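## Task

Lift the red mint tin from the low bookcase's middle shelf and set it on the bookcase's top surface. The robot must not tip over or be left leaning, or the task fails. The tin must stay on top by itself at the end; if only the robot is holding it there, it is not done.

## Robot and tools

The robot is a simulated Hello Robot Stretch 4, about 1.6 m tall. It has one arm and an omni-wheel base whose rim is at most 0.23 m from the base origin. A lift runs up a mast and carries an arm that telescopes forward. At the arm's end is a wrist with yaw, pitch and roll joints, then a two-finger gripper. There are four cameras: head_camera, head_left_camera, head_right_camera (both fisheye) and wrist_camera. There are two scenes, each starting from a new random setup. Loose objects may sometimes be nudged by outside pushes.

Frames. The base frame has its origin on the floor under the base centre, with x forward, y left and z up. hand_pose is reported in this frame and marks a point between the open fingertips; treat its printed position as approximate. The odometry frame is the base frame as it was when the scene began. base_odometry is computed from wheel turns only, so slipping is counted as travel. Heading runs from -3.142 to 3.142 and is positive to the left.

execute_actions. The argument "actions" is a list holding exactly one action, or nothing (an empty list just reports state and images). The optional "cameras" argument is a list of camera names or "all"; leaving it out or passing null means all cameras, and [] means none. An action can have "base", "joints" or both, plus optional "pace" and "contact_limits". Alternatively it can be {"end_of_arm": "enable_torque"} with nothing else, which re-powers any wrist or gripper motor that has shut itself off.

The "base" value is exactly one command, and each is an offset measured from where the base last reported itself. translate_m is a straight drive in metres, forward positive, range -2 to 2. strafe_m is a sideways move in metres, left positive, range -2 to 2. rotate_rad turns in place in radians, counter-clockwise (left) positive, range -3.2 to 3.2.

The "joints" value is an object of absolute targets keyed by joint name:
- lift_m: 0 to 1.2 m
- arm_m: extension, 0 to 0.55 m
- wrist_yaw_rad: -1.134 to 4.276; 0 points forward, positive turns left, 3.14 is folded back, and above 3.4 the arm may be in the way
- wrist_pitch_rad: -1.117 to 4.259; 0 is level, 1.57 points down
- wrist_roll_rad: -1.117 to 4.259; at 0 the fingers are at equal height, positive rolls clockwise as seen from behind
- gripper_m: fingertip gap, -0.038 to 0.141 m; negative values press the fingertips together

A joint target outside its range is clamped to the limit and the result reports this. Any other bad value, or an unknown key, rejects the whole call. The motions in one action start together but may finish at different times, and no action runs longer than 15 s. A joint or base left out of an action may still be pushing toward its previous target.

pace can be "slow", "default", "fast" or "max". The base moves at up to 0.1/0.3/0.4/0.6 m/s and turns at up to 1/2/3/4 rad/s for those paces. When the lift is above 0.2 m these speeds are capped further, down to 0.3 m/s and 1 rad/s at lift 1.2. contact_limits accepts only arm_m, from 0 (most sensitive) to 0.75 (hardest push), and defaults to 0.5.

wait takes seconds, from 0 to 10, and returns state and images without commanding anything. zoom_image takes a camera name and region [x0, y0, x1, y1] in pixels, at most 504 by 504, and enlarges part of that camera's most recent full image. finished_scene takes scene (1 or 2), ends that scene for good, and reports whether the task succeeded and what the next task is. Ending a reply without a tool call ends every remaining scene.

Readings. joint_positions gives the current joint values. The tolerances for "done" are lift and arm ±0.004, yaw and roll ±0.02, pitch ±0.05, and gripper ±0.004. base_status and joint_status can be:
- done: for the base, this only means the wheels turned as far as commanded
- off_target: the part may still be pushing
- contact_stop_at_<key>: the part holds where it stopped; a lift, arm or base stopped this way goes slack, so a lift can sink and a base can roll
- limit_stop_at_<name>, including own_body and tilt
- time_out
- torque_fault: a wrist or gripper motor has gone limp and needs enable_torque

on_its_own lists whatever the call did not command; "held at" there means a held target, not the actual position. lidar_m gives 12 distances in 30-degree sectors counter-clockwise, starting straight ahead, so sector 4 is left, 7 is behind and 10 is right. A "-" means nothing was seen or something is closer than 0.25 m. The lidar can miss glass and thin legs. wrist_depth_mm is a 7x7 grid of median depths, 100 to 2000 mm. turned_by_wheels and turned_by_imu disagreeing by more than about 0.1 rad means a collision or slip. base_tilt gives forward and right lean in degrees, with a fixed bias of up to about 1.5. motor_effort shows each motor's effort in percent, with the peak in brackets; each reading is noisy and has a fixed bias. A level gripper carrying a load moves the wrist_pitch effort further from 0.

Gripping. Command a gripper_m smaller than the object's width. Lower values squeeze harder and pull the object toward the wrist. Neither the gripper reading nor a "done" status proves you are holding it, though a firm squeeze shows in the gripper effort. If the fingertips catch on a surface, raise the lift. At the start of a scene, lift_m 0.4 together with wrist_yaw_rad 0 unfolds the wrist.

Things to avoid:
- Tipping or leaning over 6 degrees (which stops everything).
- Turning or driving with more than 1 kg held while arm_m is above 0.2.
- Pulling or pushing hard with the gripper raised high.
- Pitching the gripper up (below -0.2) while it is also rolled, which risks hitting the robot's own body.
- Pressing the gripper into things until a torque fault occurs.
- Dropping objects, slamming into things, or leaving an object resting on the gripper.

Release the object and move clear before calling finished_scene.

Each tool is called after "Request:" as name([rows], argument=value, ...), one row to a line, values as JSON.

## Session

Request:
execute_actions(actions=[])

Scene clock: 0.00 s.
base_odometry: x=+0.000 y=+0.000 heading=+0.000 (m, m, rad; odometry frame)
turned_by_wheels: +0.000 (rad since the last result)
turned_by_imu: +0.000 (rad since the last result)
base_tilt: forward=+0.3 right=-0.1 (deg)
lidar_m: 0.63 0.69 1.41 2.89 2.82 3.15 3.18 1.19 0.85 0.81 0.90 0.67
base_status: not commanded
joint_positions: lift_m=+0.156 arm_m=+0.000 wrist_yaw_rad=+3.197 wrist_pitch_rad=+0.019 wrist_roll_rad=-0.011 gripper_m=+0.057
joint_status: not commanded
motor_effort: lift_m=+21 arm_m=+0 wrist_yaw_rad=+0 wrist_pitch_rad=-8 wrist_roll_rad=+0 gripper_m=-4 wheel_0=+0 wheel_1=+0 wheel_2=+0 (%)
hand_pose: x=-0.1217 y=+0.0714 z=+0.3286 quat_wxyz=(-0.028, -0.009, -0.006, +1.000) (m; base frame)
wrist_depth_mm: - 139 139 - - - - / - 107 138 - - - - / - 111 138 - - - - / - 131 157 - - - - / 198 1618 - - - - - / 217 1366 199 1366 195 1308 1255 / 216 891 891 110 878 798 854
pictures: head_camera, head_left_camera, head_right_camera, wrist_camera
Images, in order (width x height): head_camera 420x560, head_left_camera 420x672, head_right_camera 420x672, wrist_camera 616x392.

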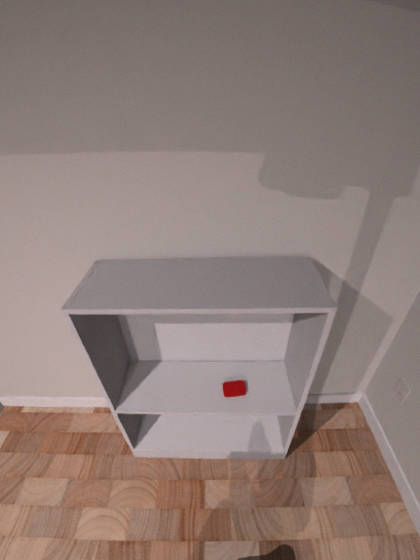

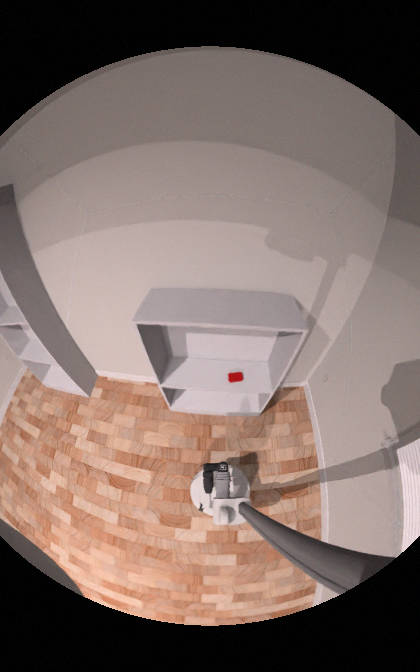

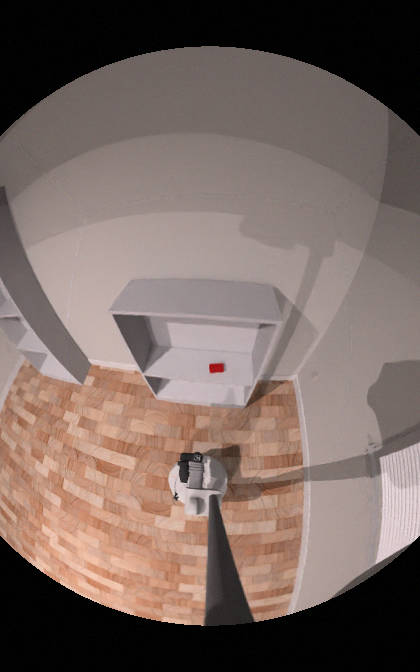

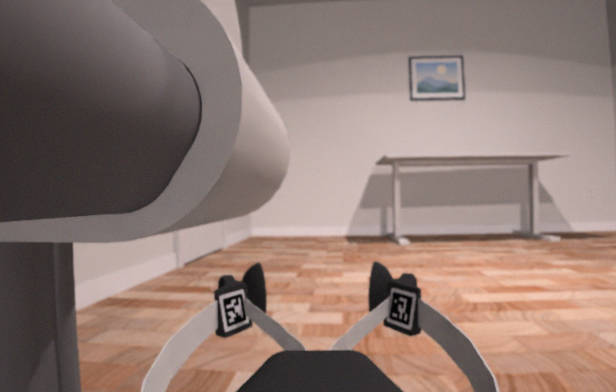

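Request:
execute_actions([
  {"joints":{"lift_m":0.4,"wrist_yaw_rad":0,"gripper_m":0.14},"pace":"fast"},
], cameras=["head_camera","wrist_camera"])

Scene clock: 5.27 s.
base_odometry: x=+0.000 y=+0.000 heading=+0.000 (m, m, rad; odometry frame)
turned_by_wheels: +0.000 (rad since the last result)
turned_by_imu: +0.000 (rad since the last result)
base_tilt: forward=+0.2 right=-0.3 (deg)
lidar_m: 0.64 0.69 1.42 2.89 2.82 3.16 3.17 1.21 0.85 0.82 0.90 0.66
base_status: not commanded
joint_positions: lift_m=+0.400 arm_m=+0.000 wrist_yaw_rad=+0.000 wrist_pitch_rad=+0.019 wrist_roll_rad=-0.011 gripper_m=+0.140
joint_status: all done
motor_effort: lift_m=+26(26) arm_m=+0(0) wrist_yaw_rad=-2(4) wrist_pitch_rad=-7(8) wrist_roll_rad=+0(2) gripper_m=+0(3) wheel_0=+0(0) wheel_1=+0(0) wheel_2=+0(0) (%)
hand_pose: x=+0.4596 y=-0.0873 z=+0.5724 quat_wxyz=(+1.000, -0.005, +0.009, +0.000) (m; base frame)
wrist_depth_mm: 715 707 707 691 683 539 715 / 715 715 699 691 676 549 715 / 732 707 707 699 683 559 723 / 715 723 707 691 683 564 715 / 707 715 699 699 683 517 715 / 500 439 430 496 500 208 715 / 699 707 707 110 683 469 564
pictures: head_camera, wrist_camera
Images, in order (width x height): head_camera 420x560, wrist_camera 616x392.

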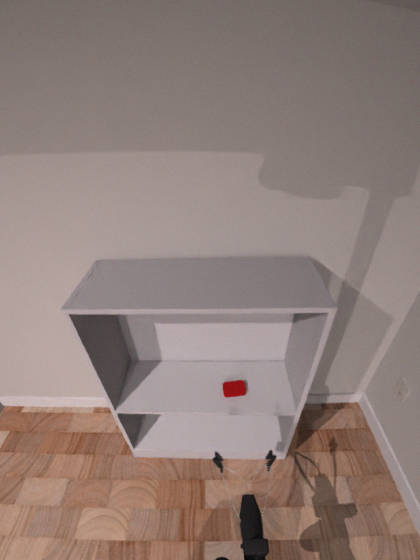

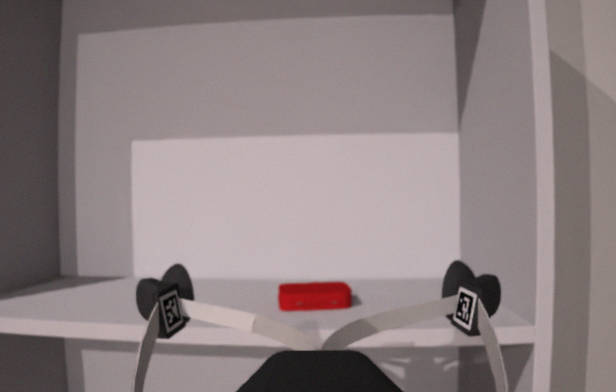

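Request:
execute_actions([
  {"joints":{"lift_m":0.45,"wrist_pitch_rad":0.4,"arm_m":0.25},"pace":"fast"},
], cameras=["wrist_camera"])

Scene clock: 12.77 s.
base_odometry: x=+0.000 y=+0.000 heading=+0.000 (m, m, rad; odometry frame)
turned_by_wheels: +0.000 (rad since the last result)
turned_by_imu: +0.000 (rad since the last result)
base_tilt: forward=+0.4 right=-0.2 (deg)
lidar_m: 0.63 0.67 1.41 2.89 2.81 3.15 3.16 1.21 0.85 0.81 0.91 0.66
base_status: not commanded
joint_positions: lift_m=+0.450 arm_m=+0.249 wrist_yaw_rad=+0.000 wrist_pitch_rad=+0.402 wrist_roll_rad=-0.011 gripper_m=+0.140
joint_status: all done
motor_effort: lift_m=+26(28) arm_m=+8(8) wrist_yaw_rad=-2(0) wrist_pitch_rad=-7(6) wrist_roll_rad=-1(0) gripper_m=-1(0) wheel_0=+0(0) wheel_1=+0(0) wheel_2=+0(0) (%)
hand_pose: x=+0.6851 y=-0.0874 z=+0.5149 quat_wxyz=(+0.980, -0.005, +0.200, +0.001) (m; base frame)
wrist_depth_mm: 402 397 394 392 384 377 368 / 421 418 413 410 402 397 382 / 452 442 439 430 427 421 394 / 466 462 452 445 439 439 384 / 340 338 338 291 317 327 324 / 265 245 245 265 262 208 254 / 223 220 226 110 223 212 215
pictures: wrist_camera
Images, in order (width x height): wrist_camera 616x392.

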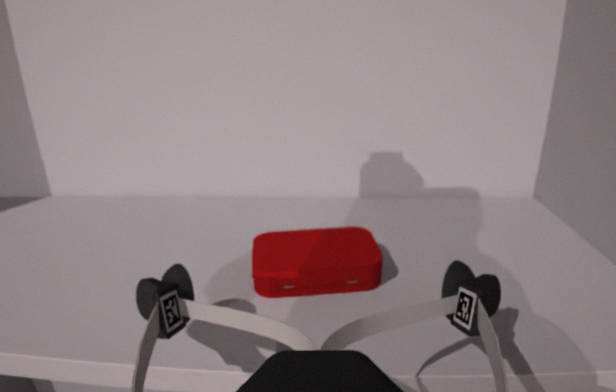

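Request:
execute_actions([
  {"joints":{"lift_m":0.43,"arm_m":0.325}},
], cameras=["wrist_camera"])

Scene clock: 18.70 s.
base_odometry: x=+0.000 y=+0.000 heading=+0.000 (m, m, rad; odometry frame)
turned_by_wheels: +0.000 (rad since the last result)
turned_by_imu: +0.000 (rad since the last result)
base_tilt: forward=+0.2 right=-0.2 (deg)
lidar_m: 0.64 0.68 1.41 2.88 2.80 3.16 3.18 1.19 0.85 0.80 0.92 0.66
base_status: not commanded
joint_positions: lift_m=+0.431 arm_m=+0.323 wrist_yaw_rad=-0.002 wrist_pitch_rad=+0.399 wrist_roll_rad=-0.011 gripper_m=+0.140
joint_status: all done
motor_effort: lift_m=+13(28) arm_m=+9(10) wrist_yaw_rad=+6(5) wrist_pitch_rad=+3(6) wrist_roll_rad=+2(4) gripper_m=-1(1) wheel_0=+0(0) wheel_1=+0(0) wheel_2=+0(0) (%)
hand_pose: x=+0.7600 y=-0.0880 z=+0.4969 quat_wxyz=(+0.980, -0.005, +0.198, +0.000) (m; base frame)
wrist_depth_mm: 330 327 324 320 317 310 306 / 347 342 338 336 330 327 322 / 368 362 359 353 349 345 342 / 387 382 377 370 368 362 357 / 310 309 307 306 303 298 294 / 238 215 215 205 204 202 230 / 202 196 197 110 195 193 195
pictures: wrist_camera
Images, in order (width x height): wrist_camera 616x392.

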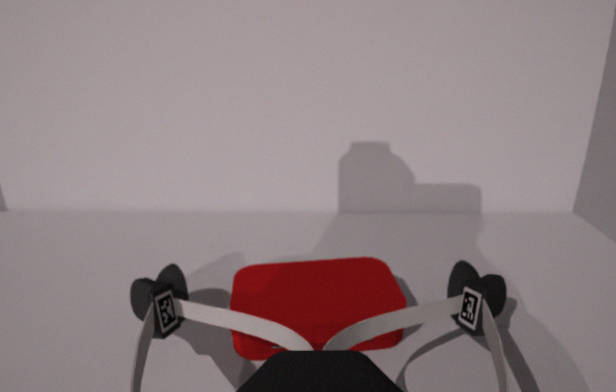

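Tips are touching the shelf and slightly far; ease off.

Request:
execute_actions([
  {"joints":{"lift_m":0.437,"arm_m":0.31}},
], cameras=[])

Request:
execute_actions([
  {"joints":{"gripper_m":0.05}},
], cameras=["wrist_camera"])

Request:
execute_actions([
  {"joints":{"lift_m":0.47}},
], cameras=["wrist_camera"])

Scene clock: 24.33 s.
base_odometry: x=+0.000 y=+0.000 heading=+0.000 (m, m, rad; odometry frame)
turned_by_wheels: +0.000 (rad since the last result)
turned_by_imu: +0.000 (rad since the last result)
base_tilt: forward=+0.4 right=-0.3 (deg)
lidar_m: 0.65 0.69 1.40 2.89 2.83 3.16 3.18 1.20 0.85 0.82 0.90 0.64
base_status: not commanded
joint_positions: lift_m=+0.437 arm_m=+0.311 wrist_yaw_rad=+0.000 wrist_pitch_rad=+0.402 wrist_roll_rad=-0.011 gripper_m=+0.140
joint_status: all done
motor_effort: lift_m=+27(28) arm_m=-8(8) wrist_yaw_rad=+1(7) wrist_pitch_rad=-6(6) wrist_roll_rad=+1(1) gripper_m=-1(2) wheel_0=+0(0) wheel_1=+0(0) wheel_2=+0(0) (%)
hand_pose: x=+0.7478 y=-0.0875 z=+0.5019 quat_wxyz=(+0.980, -0.005, +0.200, +0.001) (m; base frame)
wrist_depth_mm: 342 338 334 330 325 320 317 / 357 355 351 345 343 338 334 / 382 377 373 366 362 355 353 / 402 397 389 384 379 373 370 / 315 314 312 310 304 301 298 / 243 226 220 211 218 208 235 / 206 201 208 111 205 195 200
pictures: none
No camera images: the call's "cameras" was empty. Leave "cameras" out to get every camera's image.

Scene clock: 26.23 s.
base_odometry: x=+0.000 y=+0.000 heading=+0.000 (m, m, rad; odometry frame)
turned_by_wheels: +0.000 (rad since the last result)
turned_by_imu: +0.000 (rad since the last result)
base_tilt: forward=+0.2 right=-0.1 (deg)
lidar_m: 0.64 0.70 1.40 2.89 2.81 3.14 3.16 1.22 0.85 0.81 0.90 0.65
base_status: not commanded
joint_positions: lift_m=+0.437 arm_m=+0.311 wrist_yaw_rad=+0.000 wrist_pitch_rad=+0.403 wrist_roll_rad=-0.011 gripper_m=+0.051
joint_status: all done
motor_effort: lift_m=+27(27) arm_m=-8(7) wrist_yaw_rad=+1(1) wrist_pitch_rad=-9(9) wrist_roll_rad=+2(1) gripper_m=-25(24) wheel_0=+0(0) wheel_1=+0(0) wheel_2=+0(0) (%)
hand_pose: x=+0.7476 y=-0.0875 z=+0.5016 quat_wxyz=(+0.980, -0.005, +0.200, +0.001) (m; base frame)
wrist_depth_mm: 342 338 334 330 327 322 319 / 359 355 351 347 343 336 334 / 379 377 370 366 364 357 351 / 402 394 389 384 379 375 368 / 314 312 310 307 304 300 297 / 243 244 196 203 201 216 235 / 205 193 200 110 197 189 199
pictures: wrist_camera
Images, in order (width x height): wrist_camera 616x392.

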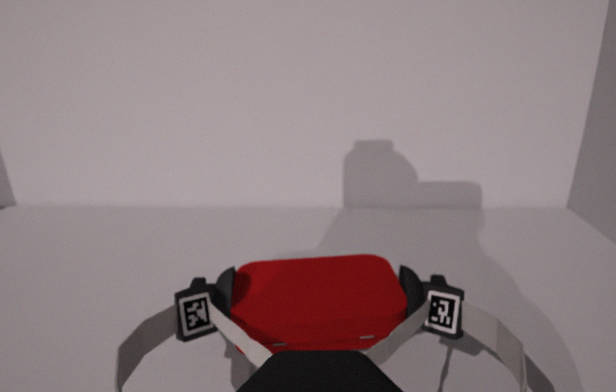

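Scene clock: 27.17 s.
base_odometry: x=+0.000 y=+0.000 heading=+0.000 (m, m, rad; odometry frame)
turned_by_wheels: +0.000 (rad since the last result)
turned_by_imu: +0.000 (rad since the last result)
base_tilt: forward=+0.2 right=-0.3 (deg)
lidar_m: 0.64 0.68 1.41 2.90 2.82 3.16 3.15 1.18 0.86 0.80 0.91 0.66
base_status: not commanded
joint_positions: lift_m=+0.470 arm_m=+0.311 wrist_yaw_rad=+0.000 wrist_pitch_rad=+0.403 wrist_roll_rad=-0.011 gripper_m=+0.051
joint_status: all done
motor_effort: lift_m=+27(29) arm_m=-7(8) wrist_yaw_rad=+0(1) wrist_pitch_rad=-9(10) wrist_roll_rad=+0(1) gripper_m=-25(26) wheel_0=+0(0) wheel_1=+0(0) wheel_2=+0(0) (%)
hand_pose: x=+0.7476 y=-0.0875 z=+0.5346 quat_wxyz=(+0.980, -0.005, +0.200, +0.001) (m; base frame)
wrist_depth_mm: 342 338 334 330 325 322 317 / 357 355 353 347 343 336 332 / 379 377 373 366 364 357 351 / 407 402 394 389 382 379 370 / 377 377 377 373 370 362 357 / 294 297 196 203 200 262 282 / 248 233 242 110 232 229 236
pictures: wrist_camera
Images, in order (width x height): wrist_camera 616x392.

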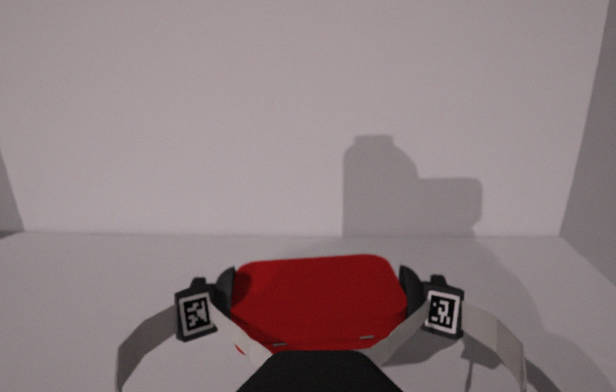

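Top is probably ~0.97 m.

Request:
execute_actions([
  {"joints":{"arm_m":0.1},"pace":"fast"},
], cameras=[])

Request:
execute_actions([
  {"joints":{"lift_m":0.98},"pace":"fast"},
], cameras=["wrist_camera","head_camera"])

Scene clock: 32.17 s.
base_odometry: x=+0.000 y=+0.000 heading=+0.000 (m, m, rad; odometry frame)
turned_by_wheels: +0.000 (rad since the last result)
turned_by_imu: +0.000 (rad since the last result)
base_tilt: forward=+0.4 right=-0.2 (deg)
lidar_m: 0.65 0.69 1.41 2.91 2.81 3.18 3.17 1.20 0.87 0.81 0.88 0.67
base_status: not commanded
joint_positions: lift_m=+0.470 arm_m=+0.101 wrist_yaw_rad=+0.000 wrist_pitch_rad=+0.404 wrist_roll_rad=-0.011 gripper_m=+0.051
joint_status: all done
motor_effort: lift_m=+27(27) arm_m=-7(8) wrist_yaw_rad=+1(0) wrist_pitch_rad=-10(11) wrist_roll_rad=+2(0) gripper_m=-26(25) wheel_0=+0(0) wheel_1=+0(0) wheel_2=+0(0) (%)
hand_pose: x=+0.5376 y=-0.0875 z=+0.5345 quat_wxyz=(+0.980, -0.005, +0.200, +0.001) (m; base frame)
wrist_depth_mm: 539 539 530 525 517 508 387 / 569 569 554 549 549 530 379 / 603 603 591 580 580 554 382 / 530 525 517 504 500 488 382 / 402 379 379 373 370 366 351 / 699 723 196 204 200 449 379 / 699 699 741 110 707 559 413
pictures: none
No camera images: the call's "cameras" was empty. Leave "cameras" out to get every camera's image.

Scene clock: 34.53 s.
base_odometry: x=+0.000 y=+0.000 heading=+0.000 (m, m, rad; odometry frame)
turned_by_wheels: +0.000 (rad since the last result)
turned_by_imu: +0.000 (rad since the last result)
base_tilt: forward=+0.3 right=-0.2 (deg)
lidar_m: 0.64 0.70 1.40 2.90 2.83 3.15 3.17 1.19 0.86 0.82 0.90 0.67
base_status: not commanded
joint_positions: lift_m=+0.980 arm_m=+0.101 wrist_yaw_rad=+0.000 wrist_pitch_rad=+0.403 wrist_roll_rad=-0.011 gripper_m=+0.051
joint_status: all done
motor_effort: lift_m=+27(22) arm_m=-8(8) wrist_yaw_rad=+0(0) wrist_pitch_rad=-10(10) wrist_roll_rad=+4(1) gripper_m=-26(24) wheel_0=+0(0) wheel_1=+0(0) wheel_2=+0(0) (%)
hand_pose: x=+0.5376 y=-0.0875 z=+1.0445 quat_wxyz=(+0.980, -0.005, +0.200, +0.001) (m; base frame)
wrist_depth_mm: 574 574 569 564 559 554 549 / 603 603 597 597 591 585 574 / 569 549 535 521 512 504 609 / 375 370 364 340 332 330 322 / 683 683 661 647 640 569 382 / 707 732 196 203 201 445 377 / 715 778 768 110 723 554 413
pictures: head_camera, wrist_camera
Images, in order (width x height): head_camera 420x560, wrist_camera 616x392.

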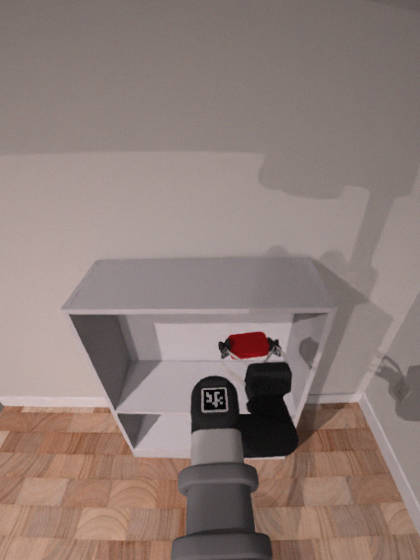

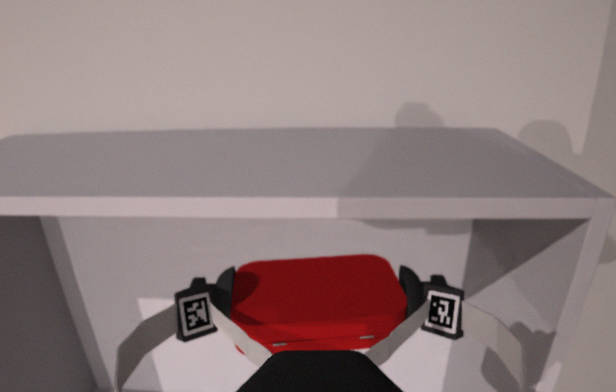

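Request:
execute_actions([
  {"joints":{"lift_m":1.045},"pace":"fast"},
], cameras=[])

Request:
execute_actions([
  {"joints":{"arm_m":0.32},"pace":"fast"},
], cameras=["wrist_camera"])

Scene clock: 39.67 s.
base_odometry: x=+0.000 y=+0.000 heading=+0.000 (m, m, rad; odometry frame)
turned_by_wheels: +0.000 (rad since the last result)
turned_by_imu: +0.000 (rad since the last result)
base_tilt: forward=+0.4 right=-0.3 (deg)
lidar_m: 0.64 0.70 1.40 2.89 2.80 3.18 3.16 1.20 0.86 0.82 0.90 0.66
base_status: not commanded
joint_positions: lift_m=+1.045 arm_m=+0.101 wrist_yaw_rad=+0.000 wrist_pitch_rad=+0.403 wrist_roll_rad=-0.011 gripper_m=+0.051
joint_status: all done
motor_effort: lift_m=+27(22) arm_m=-8(7) wrist_yaw_rad=-1(1) wrist_pitch_rad=-10(10) wrist_roll_rad=+0(1) gripper_m=-25(27) wheel_0=+0(0) wheel_1=+0(0) wheel_2=+0(0) (%)
hand_pose: x=+0.5376 y=-0.0875 z=+1.1096 quat_wxyz=(+0.980, -0.005, +0.200, +0.001) (m; base frame)
wrist_depth_mm: 574 574 569 569 564 554 549 / 603 597 597 597 591 580 580 / 640 634 634 627 627 615 615 / 525 521 512 508 500 496 647 / 402 377 377 373 368 362 362 / 707 715 196 203 200 445 379 / 707 768 768 110 723 559 413
pictures: none
No camera images: the call's "cameras" was empty. Leave "cameras" out to get every camera's image.

Scene clock: 41.17 s.
base_odometry: x=+0.000 y=+0.000 heading=+0.000 (m, m, rad; odometry frame)
turned_by_wheels: +0.000 (rad since the last result)
turned_by_imu: +0.000 (rad since the last result)
base_tilt: forward=+0.3 right=-0.2 (deg)
lidar_m: 0.65 0.71 1.40 2.90 2.82 3.13 3.17 1.21 0.86 0.81 0.91 0.65
base_status: not commanded
joint_positions: lift_m=+1.045 arm_m=+0.319 wrist_yaw_rad=+0.000 wrist_pitch_rad=+0.403 wrist_roll_rad=-0.011 gripper_m=+0.051
joint_status: all done
motor_effort: lift_m=+26(27) arm_m=+8(8) wrist_yaw_rad=-1(1) wrist_pitch_rad=-10(10) wrist_roll_rad=-2(2) gripper_m=-27(26) wheel_0=+0(0) wheel_1=+0(0) wheel_2=+0(0) (%)
hand_pose: x=+0.7549 y=-0.0874 z=+1.1096 quat_wxyz=(+0.980, -0.005, +0.200, +0.001) (m; base frame)
wrist_depth_mm: 370 366 364 364 357 357 355 / 387 389 382 382 377 375 373 / 407 410 407 404 402 397 397 / 439 436 433 427 424 418 418 / 375 373 375 373 366 362 355 / 293 294 196 204 200 260 281 / 247 232 240 110 229 227 234
pictures: wrist_camera
Images, in order (width x height): wrist_camera 616x392.

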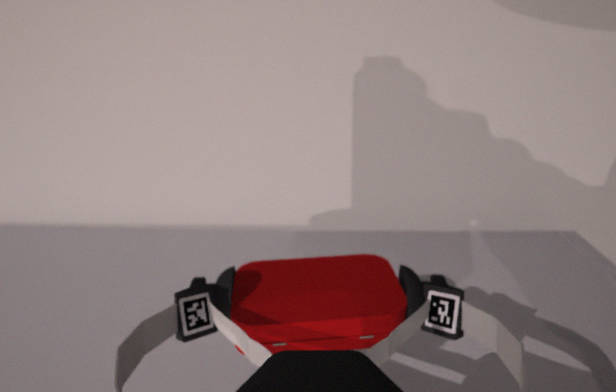

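Matches the 0.47 reading; lower 0.033.

Request:
execute_actions([
  {"joints":{"lift_m":1.012},"pace":"slow"},
], cameras=[])

Request:
execute_actions([
  {"joints":{"gripper_m":0.14}},
], cameras=[])

Request:
execute_actions([
  {"joints":{"lift_m":1.05,"arm_m":0.15},"pace":"fast"},
], cameras=["wrist_camera"])

Scene clock: 47.07 s.
base_odometry: x=+0.000 y=+0.000 heading=+0.000 (m, m, rad; odometry frame)
turned_by_wheels: +0.000 (rad since the last result)
turned_by_imu: +0.000 (rad since the last result)
base_tilt: forward=+0.2 right=-0.2 (deg)
lidar_m: 0.65 0.68 1.40 2.89 2.83 3.13 3.17 1.21 0.86 0.82 0.90 0.66
base_status: not commanded
joint_positions: lift_m=+1.012 arm_m=+0.319 wrist_yaw_rad=+0.000 wrist_pitch_rad=+0.403 wrist_roll_rad=-0.011 gripper_m=+0.051
joint_status: all done
motor_effort: lift_m=+16(31) arm_m=+8(8) wrist_yaw_rad=+0(1) wrist_pitch_rad=-9(10) wrist_roll_rad=+2(2) gripper_m=-25(25) wheel_0=+0(0) wheel_1=+0(0) wheel_2=+0(0) (%)
hand_pose: x=+0.7549 y=-0.0874 z=+1.0775 quat_wxyz=(+0.980, -0.005, +0.200, +0.001) (m; base frame)
wrist_depth_mm: 368 364 366 364 359 357 355 / 389 384 384 379 379 375 370 / 410 410 407 404 399 397 392 / 430 427 424 418 415 410 410 / 312 314 310 307 306 300 296 / 243 243 196 203 200 216 234 / 205 192 200 111 197 189 199
pictures: none
No camera images: the call's "cameras" was empty. Leave "cameras" out to get every camera's image.

Scene clock: 48.97 s.
base_odometry: x=+0.000 y=+0.000 heading=+0.000 (m, m, rad; odometry frame)
turned_by_wheels: +0.000 (rad since the last result)
turned_by_imu: +0.000 (rad since the last result)
base_tilt: forward=+0.3 right=-0.1 (deg)
lidar_m: 0.65 0.69 1.40 2.89 2.80 3.15 3.17 1.18 0.84 0.80 0.91 0.66
base_status: not commanded
joint_positions: lift_m=+1.012 arm_m=+0.319 wrist_yaw_rad=+0.000 wrist_pitch_rad=+0.403 wrist_roll_rad=-0.011 gripper_m=+0.140
joint_status: all done
motor_effort: lift_m=+16(16) arm_m=+8(8) wrist_yaw_rad=-1(1) wrist_pitch_rad=-7(10) wrist_roll_rad=+1(2) gripper_m=+0(24) wheel_0=+0(0) wheel_1=+0(0) wheel_2=+0(0) (%)
hand_pose: x=+0.7550 y=-0.0874 z=+1.0776 quat_wxyz=(+0.980, -0.005, +0.200, +0.001) (m; base frame)
wrist_depth_mm: 370 366 368 364 362 357 355 / 389 384 382 382 379 375 373 / 410 407 410 404 402 394 394 / 424 424 421 418 413 410 410 / 314 312 312 309 304 300 297 / 244 225 220 209 216 208 233 / 206 201 208 111 204 195 199
pictures: none
No camera images: the call's "cameras" was empty. Leave "cameras" out to get every camera's image.

Scene clock: 50.30 s.
base_odometry: x=+0.000 y=+0.000 heading=+0.000 (m, m, rad; odometry frame)
turned_by_wheels: +0.000 (rad since the last result)
turned_by_imu: +0.000 (rad since the last result)
base_tilt: forward=+0.3 right=-0.2 (deg)
lidar_m: 0.63 0.69 1.41 2.91 2.80 3.15 3.14 1.21 0.85 0.81 0.91 0.66
base_status: not commanded
joint_positions: lift_m=+1.050 arm_m=+0.151 wrist_yaw_rad=+0.000 wrist_pitch_rad=+0.402 wrist_roll_rad=-0.011 gripper_m=+0.140
joint_status: all done
motor_effort: lift_m=+26(31) arm_m=-7(9) wrist_yaw_rad=+1(1) wrist_pitch_rad=-8(7) wrist_roll_rad=+1(2) gripper_m=-1(1) wheel_0=+0(0) wheel_1=+0(0) wheel_2=-1(0) (%)
hand_pose: x=+0.5877 y=-0.0875 z=+1.1148 quat_wxyz=(+0.980, -0.005, +0.200, +0.001) (m; base frame)
wrist_depth_mm: 530 521 517 517 517 508 508 / 554 554 549 549 544 535 530 / 591 585 580 574 569 569 564 / 544 535 530 525 512 512 603 / 387 389 387 382 379 373 368 / 334 324 317 317 310 208 306 / 699 715 699 110 668 569 392
pictures: wrist_camera
Images, in order (width x height): wrist_camera 616x392.

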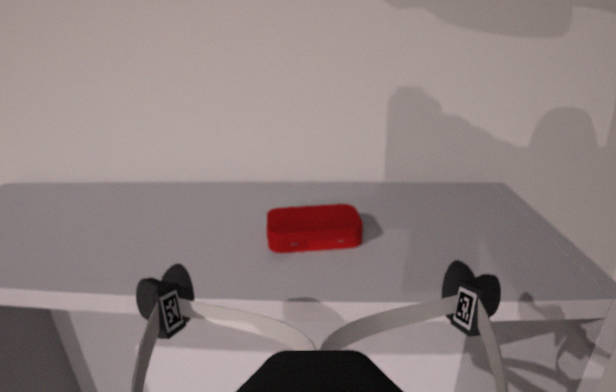

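Request:
finished_scene(scene=1)

The scene is finished: the task was done.


## Next scene

Lift the orange multimeter from the low bookcase's middle shelf and set it on the bookcase's top surface. The robot must not tip over or be left leaning, or the task fails. The multimeter must stay on top by itself at the end; if only the robot is holding it there, it is not done.

Request:
execute_actions(actions=[])

Scene clock: 0.00 s.
base_odometry: x=+0.000 y=+0.000 heading=+0.000 (m, m, rad; odometry frame)
turned_by_wheels: +0.000 (rad since the last result)
turned_by_imu: +0.000 (rad since the last result)
base_tilt: forward=+0.2 right=-0.2 (deg)
lidar_m: 0.65 0.66 1.36 2.43 2.96 3.34 3.86 1.29 0.89 0.85 0.92 0.70
base_status: not commanded
joint_positions: lift_m=+0.271 arm_m=+0.000 wrist_yaw_rad=+3.098 wrist_pitch_rad=+0.019 wrist_roll_rad=-0.011 gripper_m=+0.057
joint_status: not commanded
motor_effort: lift_m=+20 arm_m=+0 wrist_yaw_rad=-1 wrist_pitch_rad=-7 wrist_roll_rad=-2 gripper_m=-6 wheel_0=+0 wheel_1=+0 wheel_2=+0 (%)
hand_pose: x=-0.1133 y=+0.0998 z=+0.4438 quat_wxyz=(+0.022, -0.010, -0.005, +1.000) (m; base frame)
wrist_depth_mm: - 139 - - - - - / - 139 - - - - - / - 136 226 - - - - / 117 140 - - - - - / 1537 - - - - - - / 1499 1808 195 1756 192 1661 1576 / 1205 1138 1160 112 1182 1060 1098
pictures: head_camera, head_left_camera, head_right_camera, wrist_camera
Images, in order (width x height): head_camera 420x560, head_left_camera 420x672, head_right_camera 420x672, wrist_camera 616x392.

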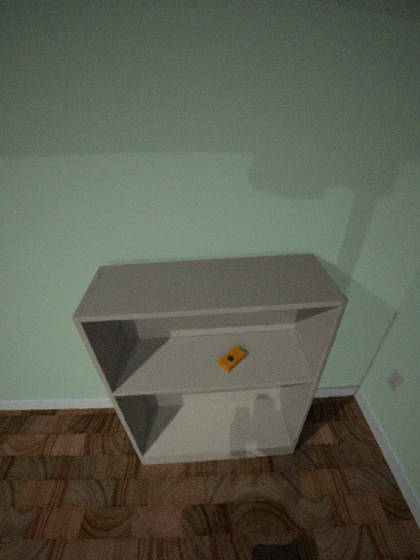

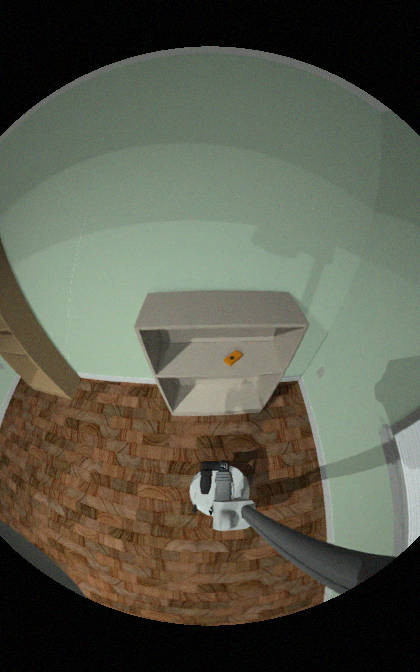

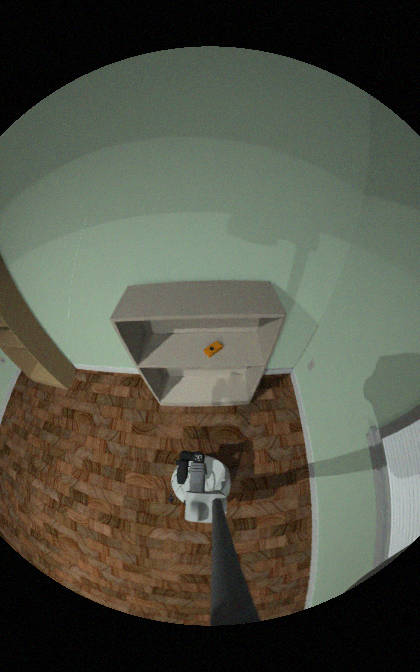

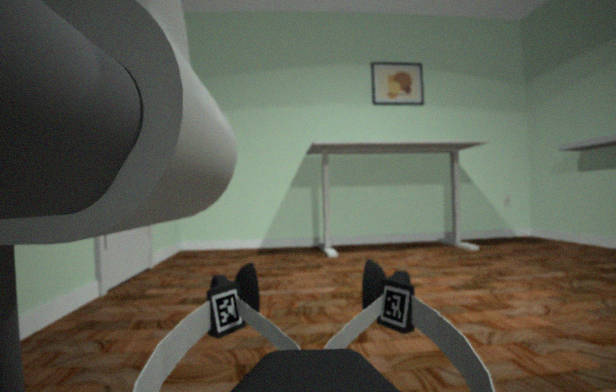

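Request:
execute_actions([
  {"joints":{"lift_m":0.68,"wrist_yaw_rad":0,"wrist_pitch_rad":0.4,"gripper_m":0.14,"arm_m":0.1},"pace":"fast"},
], cameras=["head_camera","wrist_camera"])

Scene clock: 5.97 s.
base_odometry: x=+0.000 y=+0.000 heading=+0.000 (m, m, rad; odometry frame)
turned_by_wheels: +0.000 (rad since the last result)
turned_by_imu: +0.000 (rad since the last result)
base_tilt: forward=+0.4 right=+0.0 (deg)
lidar_m: 0.64 0.67 1.37 2.45 2.95 3.34 3.85 1.32 0.88 0.85 0.92 0.70
base_status: not commanded
joint_positions: lift_m=+0.680 arm_m=+0.099 wrist_yaw_rad=+0.000 wrist_pitch_rad=+0.402 wrist_roll_rad=-0.011 gripper_m=+0.140
joint_status: all done
motor_effort: lift_m=+25(28) arm_m=+8(8) wrist_yaw_rad=+0(10) wrist_pitch_rad=-7(7) wrist_roll_rad=-1(0) gripper_m=+0(3) wheel_0=+0(0) wheel_1=+0(0) wheel_2=+0(0) (%)
hand_pose: x=+0.5349 y=-0.0873 z=+0.7449 quat_wxyz=(+0.980, -0.005, +0.200, +0.001) (m; base frame)
wrist_depth_mm: 512 521 535 539 549 535 397 / 539 549 559 569 574 544 399 / 569 580 591 603 609 559 407 / 580 574 559 512 549 504 410 / 415 415 413 407 402 402 402 / 668 210 377 715 715 203 452 / 699 741 750 112 788 564 891
pictures: head_camera, wrist_camera
Images, in order (width x height): head_camera 420x560, wrist_camera 616x392.

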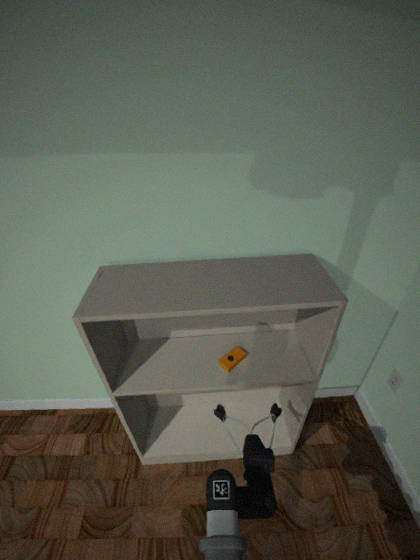

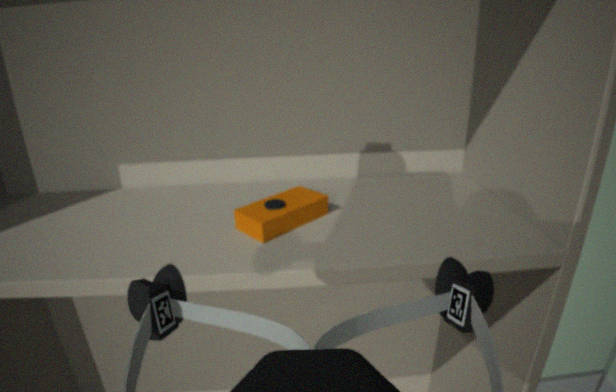

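Request:
execute_actions([
  {"base":{"strafe_m":0.19},"joints":{"wrist_yaw_rad":-0.75,"arm_m":0.46,"gripper_m":0.12},"pace":"fast"},
], cameras=["head_camera","wrist_camera"])

Scene clock: 20.20 s.
base_odometry: x=+0.000 y=+0.190 heading=+0.000 (m, m, rad; odometry frame)
turned_by_wheels: +0.000 (rad since the last result)
turned_by_imu: +0.000 (rad since the last result)
base_tilt: forward=+0.4 right=-0.2 (deg)
lidar_m: 0.65 0.66 1.34 2.67 2.77 3.36 3.87 1.60 1.10 1.05 1.11 0.68
base_status: done
joint_positions: lift_m=+0.680 arm_m=+0.459 wrist_yaw_rad=-0.750 wrist_pitch_rad=+0.402 wrist_roll_rad=-0.011 gripper_m=+0.120
joint_status: all done
motor_effort: lift_m=+25(26) arm_m=+8(9) wrist_yaw_rad=-2(5) wrist_pitch_rad=-7(7) wrist_roll_rad=+2(2) gripper_m=-1(0) wheel_0=+1(9) wheel_1=-3(9) wheel_2=+0(0) (%)
hand_pose: x=+0.7641 y=-0.2449 z=+0.7450 quat_wxyz=(+0.912, +0.068, +0.188, -0.358) (m; base frame)
wrist_depth_mm: 236 272 325 402 462 394 351 / 244 282 338 418 484 413 364 / 253 294 355 445 508 433 379 / 262 303 370 469 512 449 397 / 271 315 375 410 402 399 413 / 278 301 218 285 294 289 878 / 270 265 266 112 271 267 931
pictures: head_camera, wrist_camera
Images, in order (width x height): head_camera 420x560, wrist_camera 616x392.

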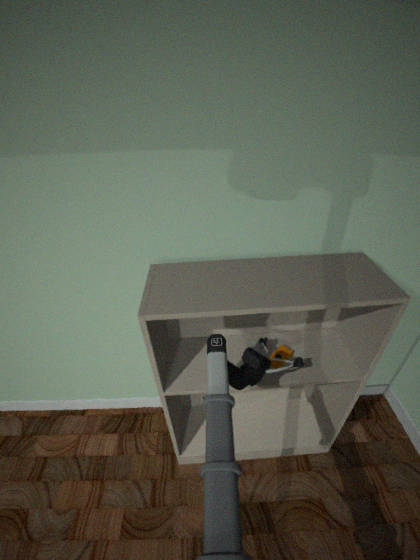

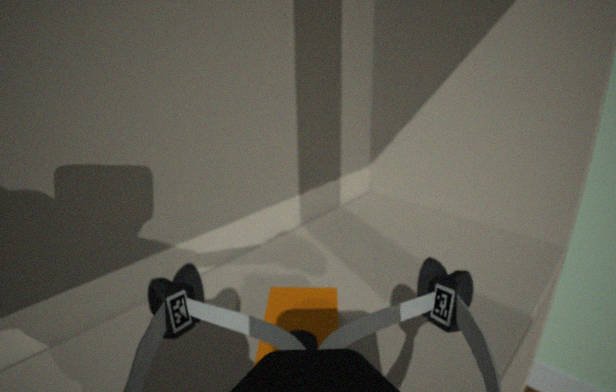

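Request:
execute_actions([
  {"base":{"strafe_m":0.017},"joints":{"lift_m":0.632,"arm_m":0.452}},
], cameras=["wrist_camera"])

Request:
execute_actions([
  {"joints":{"gripper_m":0.01}},
], cameras=["wrist_camera"])

Request:
execute_actions([
  {"joints":{"lift_m":0.665}},
], cameras=["wrist_camera"])

Scene clock: 26.67 s.
base_odometry: x=+0.000 y=+0.207 heading=+0.000 (m, m, rad; odometry frame)
turned_by_wheels: +0.000 (rad since the last result)
turned_by_imu: +0.000 (rad since the last result)
base_tilt: forward=+0.3 right=-0.3 (deg)
lidar_m: 0.64 0.65 1.37 2.66 2.74 3.35 3.88 1.61 1.10 1.04 1.13 0.68
base_status: done
joint_positions: lift_m=+0.632 arm_m=+0.454 wrist_yaw_rad=-0.750 wrist_pitch_rad=+0.402 wrist_roll_rad=-0.011 gripper_m=+0.120
joint_status: all done
motor_effort: lift_m=+16(28) arm_m=-8(8) wrist_yaw_rad=+0(1) wrist_pitch_rad=-7(8) wrist_roll_rad=+1(0) gripper_m=+1(0) wheel_0=+2(4) wheel_1=-2(7) wheel_2=+0(1) (%)
hand_pose: x=+0.7591 y=-0.2449 z=+0.6977 quat_wxyz=(+0.912, +0.068, +0.188, -0.358) (m; base frame)
wrist_depth_mm: 240 276 330 410 473 413 366 / 248 286 345 427 500 427 377 / 256 298 359 449 525 445 394 / 265 309 375 427 424 421 407 / 274 303 319 268 312 307 427 / 248 239 219 211 226 233 891 / 209 204 213 112 209 209 946
pictures: wrist_camera
Images, in order (width x height): wrist_camera 616x392.

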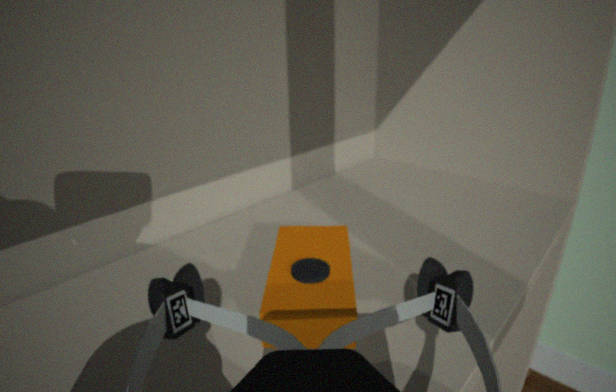

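Scene clock: 28.63 s.
base_odometry: x=+0.000 y=+0.207 heading=+0.000 (m, m, rad; odometry frame)
turned_by_wheels: +0.000 (rad since the last result)
turned_by_imu: +0.000 (rad since the last result)
base_tilt: forward=+0.4 right=-0.3 (deg)
lidar_m: 0.64 0.66 1.36 2.66 2.75 3.37 3.88 1.63 1.11 1.04 1.11 0.70
base_status: not commanded
joint_positions: lift_m=+0.632 arm_m=+0.454 wrist_yaw_rad=-0.750 wrist_pitch_rad=+0.403 wrist_roll_rad=-0.011 gripper_m=+0.011
joint_status: all done
motor_effort: lift_m=+16(16) arm_m=-8(8) wrist_yaw_rad=-1(0) wrist_pitch_rad=-10(10) wrist_roll_rad=+1(1) gripper_m=-23(27) wheel_0=+2(2) wheel_1=-1(1) wheel_2=+0(0) (%)
hand_pose: x=+0.7590 y=-0.2448 z=+0.6975 quat_wxyz=(+0.912, +0.068, +0.188, -0.358) (m; base frame)
wrist_depth_mm: 240 277 330 407 473 410 366 / 248 286 343 424 496 424 377 / 256 297 359 449 525 445 394 / 265 309 375 424 421 415 407 / 274 303 317 257 310 306 427 / 247 249 191 204 186 251 891 / 208 196 204 112 202 193 946
pictures: wrist_camera
Images, in order (width x height): wrist_camera 616x392.

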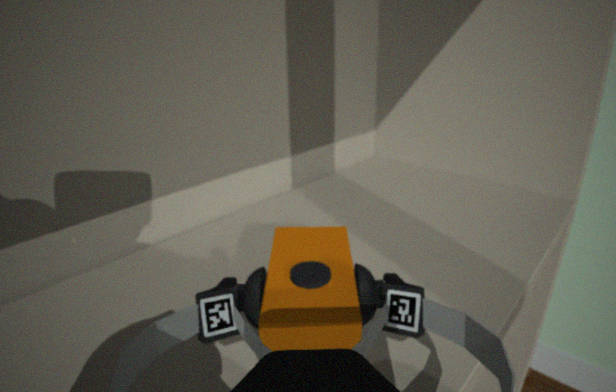

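Scene clock: 29.57 s.
base_odometry: x=+0.000 y=+0.207 heading=+0.000 (m, m, rad; odometry frame)
turned_by_wheels: +0.000 (rad since the last result)
turned_by_imu: +0.000 (rad since the last result)
base_tilt: forward=+0.3 right=-0.2 (deg)
lidar_m: 0.63 0.66 1.37 2.66 2.74 3.36 3.89 1.62 1.12 1.06 1.14 0.68
base_status: not commanded
joint_positions: lift_m=+0.665 arm_m=+0.454 wrist_yaw_rad=-0.750 wrist_pitch_rad=+0.403 wrist_roll_rad=-0.011 gripper_m=+0.011
joint_status: all done
motor_effort: lift_m=+26(28) arm_m=-8(8) wrist_yaw_rad=+0(1) wrist_pitch_rad=-10(10) wrist_roll_rad=+2(1) gripper_m=-24(22) wheel_0=+2(2) wheel_1=-1(1) wheel_2=+0(0) (%)
hand_pose: x=+0.7590 y=-0.2448 z=+0.7296 quat_wxyz=(+0.912, +0.068, +0.188, -0.358) (m; base frame)
wrist_depth_mm: 240 277 330 407 473 410 366 / 248 286 345 427 500 427 379 / 256 298 359 449 525 445 394 / 266 309 377 459 504 455 415 / 274 320 364 257 373 368 407 / 277 298 191 204 186 290 904 / 250 235 245 111 242 230 960
pictures: wrist_camera
Images, in order (width x height): wrist_camera 616x392.

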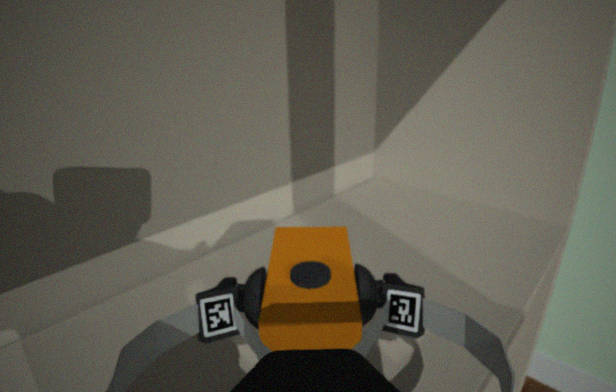

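Request:
execute_actions([
  {"joints":{"arm_m":0.19},"pace":"fast"},
], cameras=[])

Request:
execute_actions([
  {"joints":{"lift_m":1.05},"pace":"fast"},
], cameras=["wrist_camera"])

Scene clock: 35.43 s.
base_odometry: x=+0.000 y=+0.207 heading=+0.000 (m, m, rad; odometry frame)
turned_by_wheels: +0.000 (rad since the last result)
turned_by_imu: +0.000 (rad since the last result)
base_tilt: forward=+0.2 right=-0.3 (deg)
lidar_m: 0.63 0.67 1.36 2.67 2.75 3.35 3.87 1.62 1.12 1.06 1.14 0.59
base_status: not commanded
joint_positions: lift_m=+0.665 arm_m=+0.191 wrist_yaw_rad=-0.750 wrist_pitch_rad=+0.403 wrist_roll_rad=-0.011 gripper_m=+0.011
joint_status: all done
motor_effort: lift_m=+26(26) arm_m=-8(9) wrist_yaw_rad=+1(1) wrist_pitch_rad=-11(10) wrist_roll_rad=+0(3) gripper_m=-23(24) wheel_0=+2(2) wheel_1=-2(1) wheel_2=+0(0) (%)
hand_pose: x=+0.4969 y=-0.2449 z=+0.7295 quat_wxyz=(+0.912, +0.068, +0.188, -0.358) (m; base frame)
wrist_depth_mm: 449 517 615 597 976 878 778 / 466 535 640 627 1008 917 809 / 480 559 668 661 1060 960 831 / 488 525 517 549 1098 1008 854 / 382 382 410 258 1205 1060 891 / 298 329 191 204 187 1042 946 / 544 591 788 112 1098 1042 976
pictures: none
No camera images: the call's "cameras" was empty. Leave "cameras" out to get every camera's image.

Scene clock: 37.47 s.
base_odometry: x=+0.000 y=+0.207 heading=+0.000 (m, m, rad; odometry frame)
turned_by_wheels: +0.000 (rad since the last result)
turned_by_imu: +0.000 (rad since the last result)
base_tilt: forward=+0.3 right=-0.1 (deg)
lidar_m: 0.62 0.66 1.37 2.66 2.75 3.36 3.86 1.60 1.12 1.03 1.14 0.61
base_status: not commanded
joint_positions: lift_m=+1.050 arm_m=+0.191 wrist_yaw_rad=-0.750 wrist_pitch_rad=+0.403 wrist_roll_rad=-0.011 gripper_m=+0.011
joint_status: all done
motor_effort: lift_m=+25(27) arm_m=-8(8) wrist_yaw_rad=+0(0) wrist_pitch_rad=-10(10) wrist_roll_rad=+1(2) gripper_m=-23(23) wheel_0=+2(2) wheel_1=-1(1) wheel_2=+0(0) (%)
hand_pose: x=+0.4969 y=-0.2448 z=+1.1146 quat_wxyz=(+0.912, +0.068, +0.188, -0.358) (m; base frame)
wrist_depth_mm: 504 569 683 842 991 878 768 / 517 591 715 878 1060 917 798 / 539 615 723 904 1098 960 831 / 530 530 525 554 1098 1008 866 / 384 387 410 257 1182 1042 891 / 300 330 191 204 186 1042 931 / 549 591 741 111 1336 1042 976
pictures: wrist_camera
Images, in order (width x height): wrist_camera 616x392.

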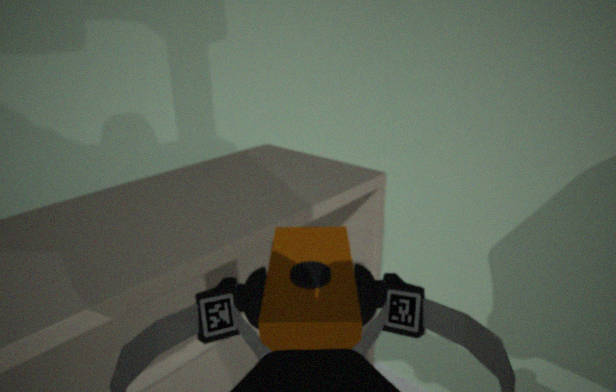

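Request:
execute_actions([
  {"joints":{"arm_m":0.45},"pace":"fast"},
], cameras=[])

Request:
execute_actions([
  {"joints":{"lift_m":1.015},"pace":"slow"},
], cameras=[])

Request:
execute_actions([
  {"joints":{"gripper_m":0.1}},
], cameras=[])

Request:
execute_actions([
  {"joints":{"lift_m":1.08},"pace":"fast"},
], cameras=["wrist_camera","head_camera"])

Scene clock: 45.57 s.
base_odometry: x=+0.000 y=+0.207 heading=+0.000 (m, m, rad; odometry frame)
turned_by_wheels: +0.000 (rad since the last result)
turned_by_imu: +0.000 (rad since the last result)
base_tilt: forward=+0.3 right=-0.3 (deg)
lidar_m: 0.64 0.67 1.37 2.64 2.76 3.35 3.89 1.63 1.11 1.06 1.13 0.68
base_status: not commanded
joint_positions: lift_m=+1.050 arm_m=+0.449 wrist_yaw_rad=-0.750 wrist_pitch_rad=+0.403 wrist_roll_rad=-0.011 gripper_m=+0.011
joint_status: all done
motor_effort: lift_m=+26(25) arm_m=+8(10) wrist_yaw_rad=-1(1) wrist_pitch_rad=-10(11) wrist_roll_rad=+1(1) gripper_m=-24(24) wheel_0=+2(2) wheel_1=-1(1) wheel_2=+0(0) (%)
hand_pose: x=+0.7540 y=-0.2448 z=+1.1146 quat_wxyz=(+0.912, +0.068, +0.188, -0.358) (m; base frame)
wrist_depth_mm: 296 342 404 496 627 820 778 / 304 351 421 517 668 878 798 / 317 366 442 549 723 931 820 / 327 379 462 521 508 917 854 / 340 382 382 258 375 370 439 / 300 300 191 205 186 293 904 / 252 236 246 112 243 232 976
pictures: none
No camera images: the call's "cameras" was empty. Leave "cameras" out to get every camera's image.

Scene clock: 46.70 s.
base_odometry: x=+0.000 y=+0.207 heading=+0.000 (m, m, rad; odometry frame)
turned_by_wheels: +0.000 (rad since the last result)
turned_by_imu: +0.000 (rad since the last result)
base_tilt: forward=+0.1 right=-0.2 (deg)
lidar_m: 0.64 0.65 1.38 2.66 2.76 3.35 3.87 1.62 1.12 1.06 1.13 0.69
base_status: not commanded
joint_positions: lift_m=+1.015 arm_m=+0.449 wrist_yaw_rad=-0.750 wrist_pitch_rad=+0.403 wrist_roll_rad=-0.011 gripper_m=+0.011
joint_status: all done
motor_effort: lift_m=+16(31) arm_m=+8(8) wrist_yaw_rad=-1(1) wrist_pitch_rad=-10(10) wrist_roll_rad=+1(0) gripper_m=-23(25) wheel_0=+2(2) wheel_1=-1(1) wheel_2=+0(0) (%)
hand_pose: x=+0.7540 y=-0.2448 z=+1.0804 quat_wxyz=(+0.912, +0.068, +0.188, -0.358) (m; base frame)
wrist_depth_mm: 297 340 404 492 640 831 778 / 306 351 421 517 676 866 798 / 317 366 439 539 699 917 831 / 329 382 433 424 415 413 820 / 329 315 315 258 309 306 831 / 247 247 191 204 187 251 904 / 207 195 203 112 200 195 960
pictures: none
No camera images: the call's "cameras" was empty. Leave "cameras" out to get every camera's image.

Scene clock: 48.40 s.
base_odometry: x=+0.000 y=+0.207 heading=+0.000 (m, m, rad; odometry frame)
turned_by_wheels: +0.000 (rad since the last result)
turned_by_imu: +0.000 (rad since the last result)
base_tilt: forward=+0.3 right=-0.3 (deg)
lidar_m: 0.61 0.65 1.35 2.65 2.75 3.36 3.88 1.62 1.11 1.05 1.12 0.69
base_status: not commanded
joint_positions: lift_m=+1.015 arm_m=+0.449 wrist_yaw_rad=-0.750 wrist_pitch_rad=+0.402 wrist_roll_rad=-0.011 gripper_m=+0.100
joint_status: all done
motor_effort: lift_m=+16(16) arm_m=+8(8) wrist_yaw_rad=+0(0) wrist_pitch_rad=-7(10) wrist_roll_rad=+3(3) gripper_m=-2(26) wheel_0=+2(2) wheel_1=-2(1) wheel_2=+0(0) (%)
hand_pose: x=+0.7541 y=-0.2449 z=+1.0807 quat_wxyz=(+0.912, +0.068, +0.188, -0.358) (m; base frame)
wrist_depth_mm: 297 342 404 496 634 831 768 / 304 349 421 517 668 866 798 / 317 366 442 539 699 917 831 / 329 379 430 427 421 415 820 / 330 317 315 266 310 306 449 / 247 248 198 211 199 251 891 / 208 202 211 112 208 216 976
pictures: none
No camera images: the call's "cameras" was empty. Leave "cameras" out to get every camera's image.

Scene clock: 49.40 s.
base_odometry: x=+0.000 y=+0.207 heading=+0.000 (m, m, rad; odometry frame)
turned_by_wheels: +0.000 (rad since the last result)
turned_by_imu: +0.000 (rad since the last result)
base_tilt: forward=+0.4 right=-0.2 (deg)
lidar_m: 0.64 0.64 1.37 2.66 2.75 3.34 3.87 1.62 1.12 1.05 1.13 0.69
base_status: not commanded
joint_positions: lift_m=+1.080 arm_m=+0.449 wrist_yaw_rad=-0.750 wrist_pitch_rad=+0.402 wrist_roll_rad=-0.011 gripper_m=+0.100
joint_status: all done
motor_effort: lift_m=+25(27) arm_m=+8(8) wrist_yaw_rad=-1(1) wrist_pitch_rad=-7(7) wrist_roll_rad=+3(2) gripper_m=-1(3) wheel_0=+2(2) wheel_1=-1(1) wheel_2=+0(0) (%)
hand_pose: x=+0.7541 y=-0.2449 z=+1.1449 quat_wxyz=(+0.912, +0.068, +0.188, -0.358) (m; base frame)
wrist_depth_mm: 297 340 404 492 634 831 768 / 306 353 418 517 676 878 798 / 317 366 439 544 723 917 831 / 327 379 462 564 661 976 854 / 338 394 449 439 436 430 866 / 347 349 198 309 200 336 891 / 291 283 296 112 291 289 960
pictures: head_camera, wrist_camera
Images, in order (width x height): head_camera 420x560, wrist_camera 616x392.

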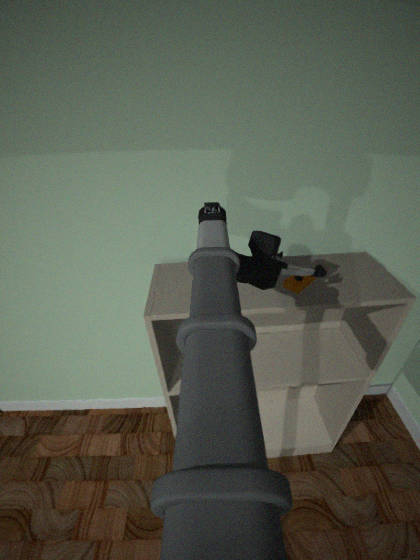

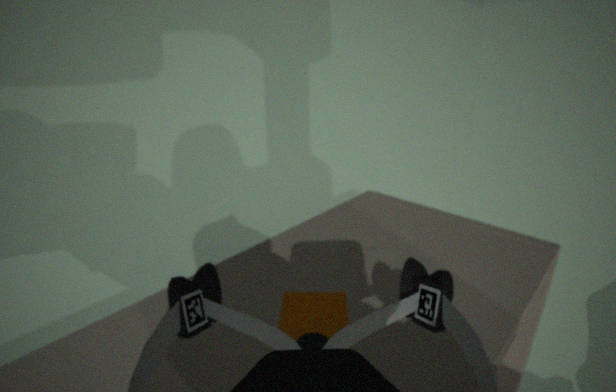

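Request:
finished_scene(scene=2)

The scene is finished: the task was done.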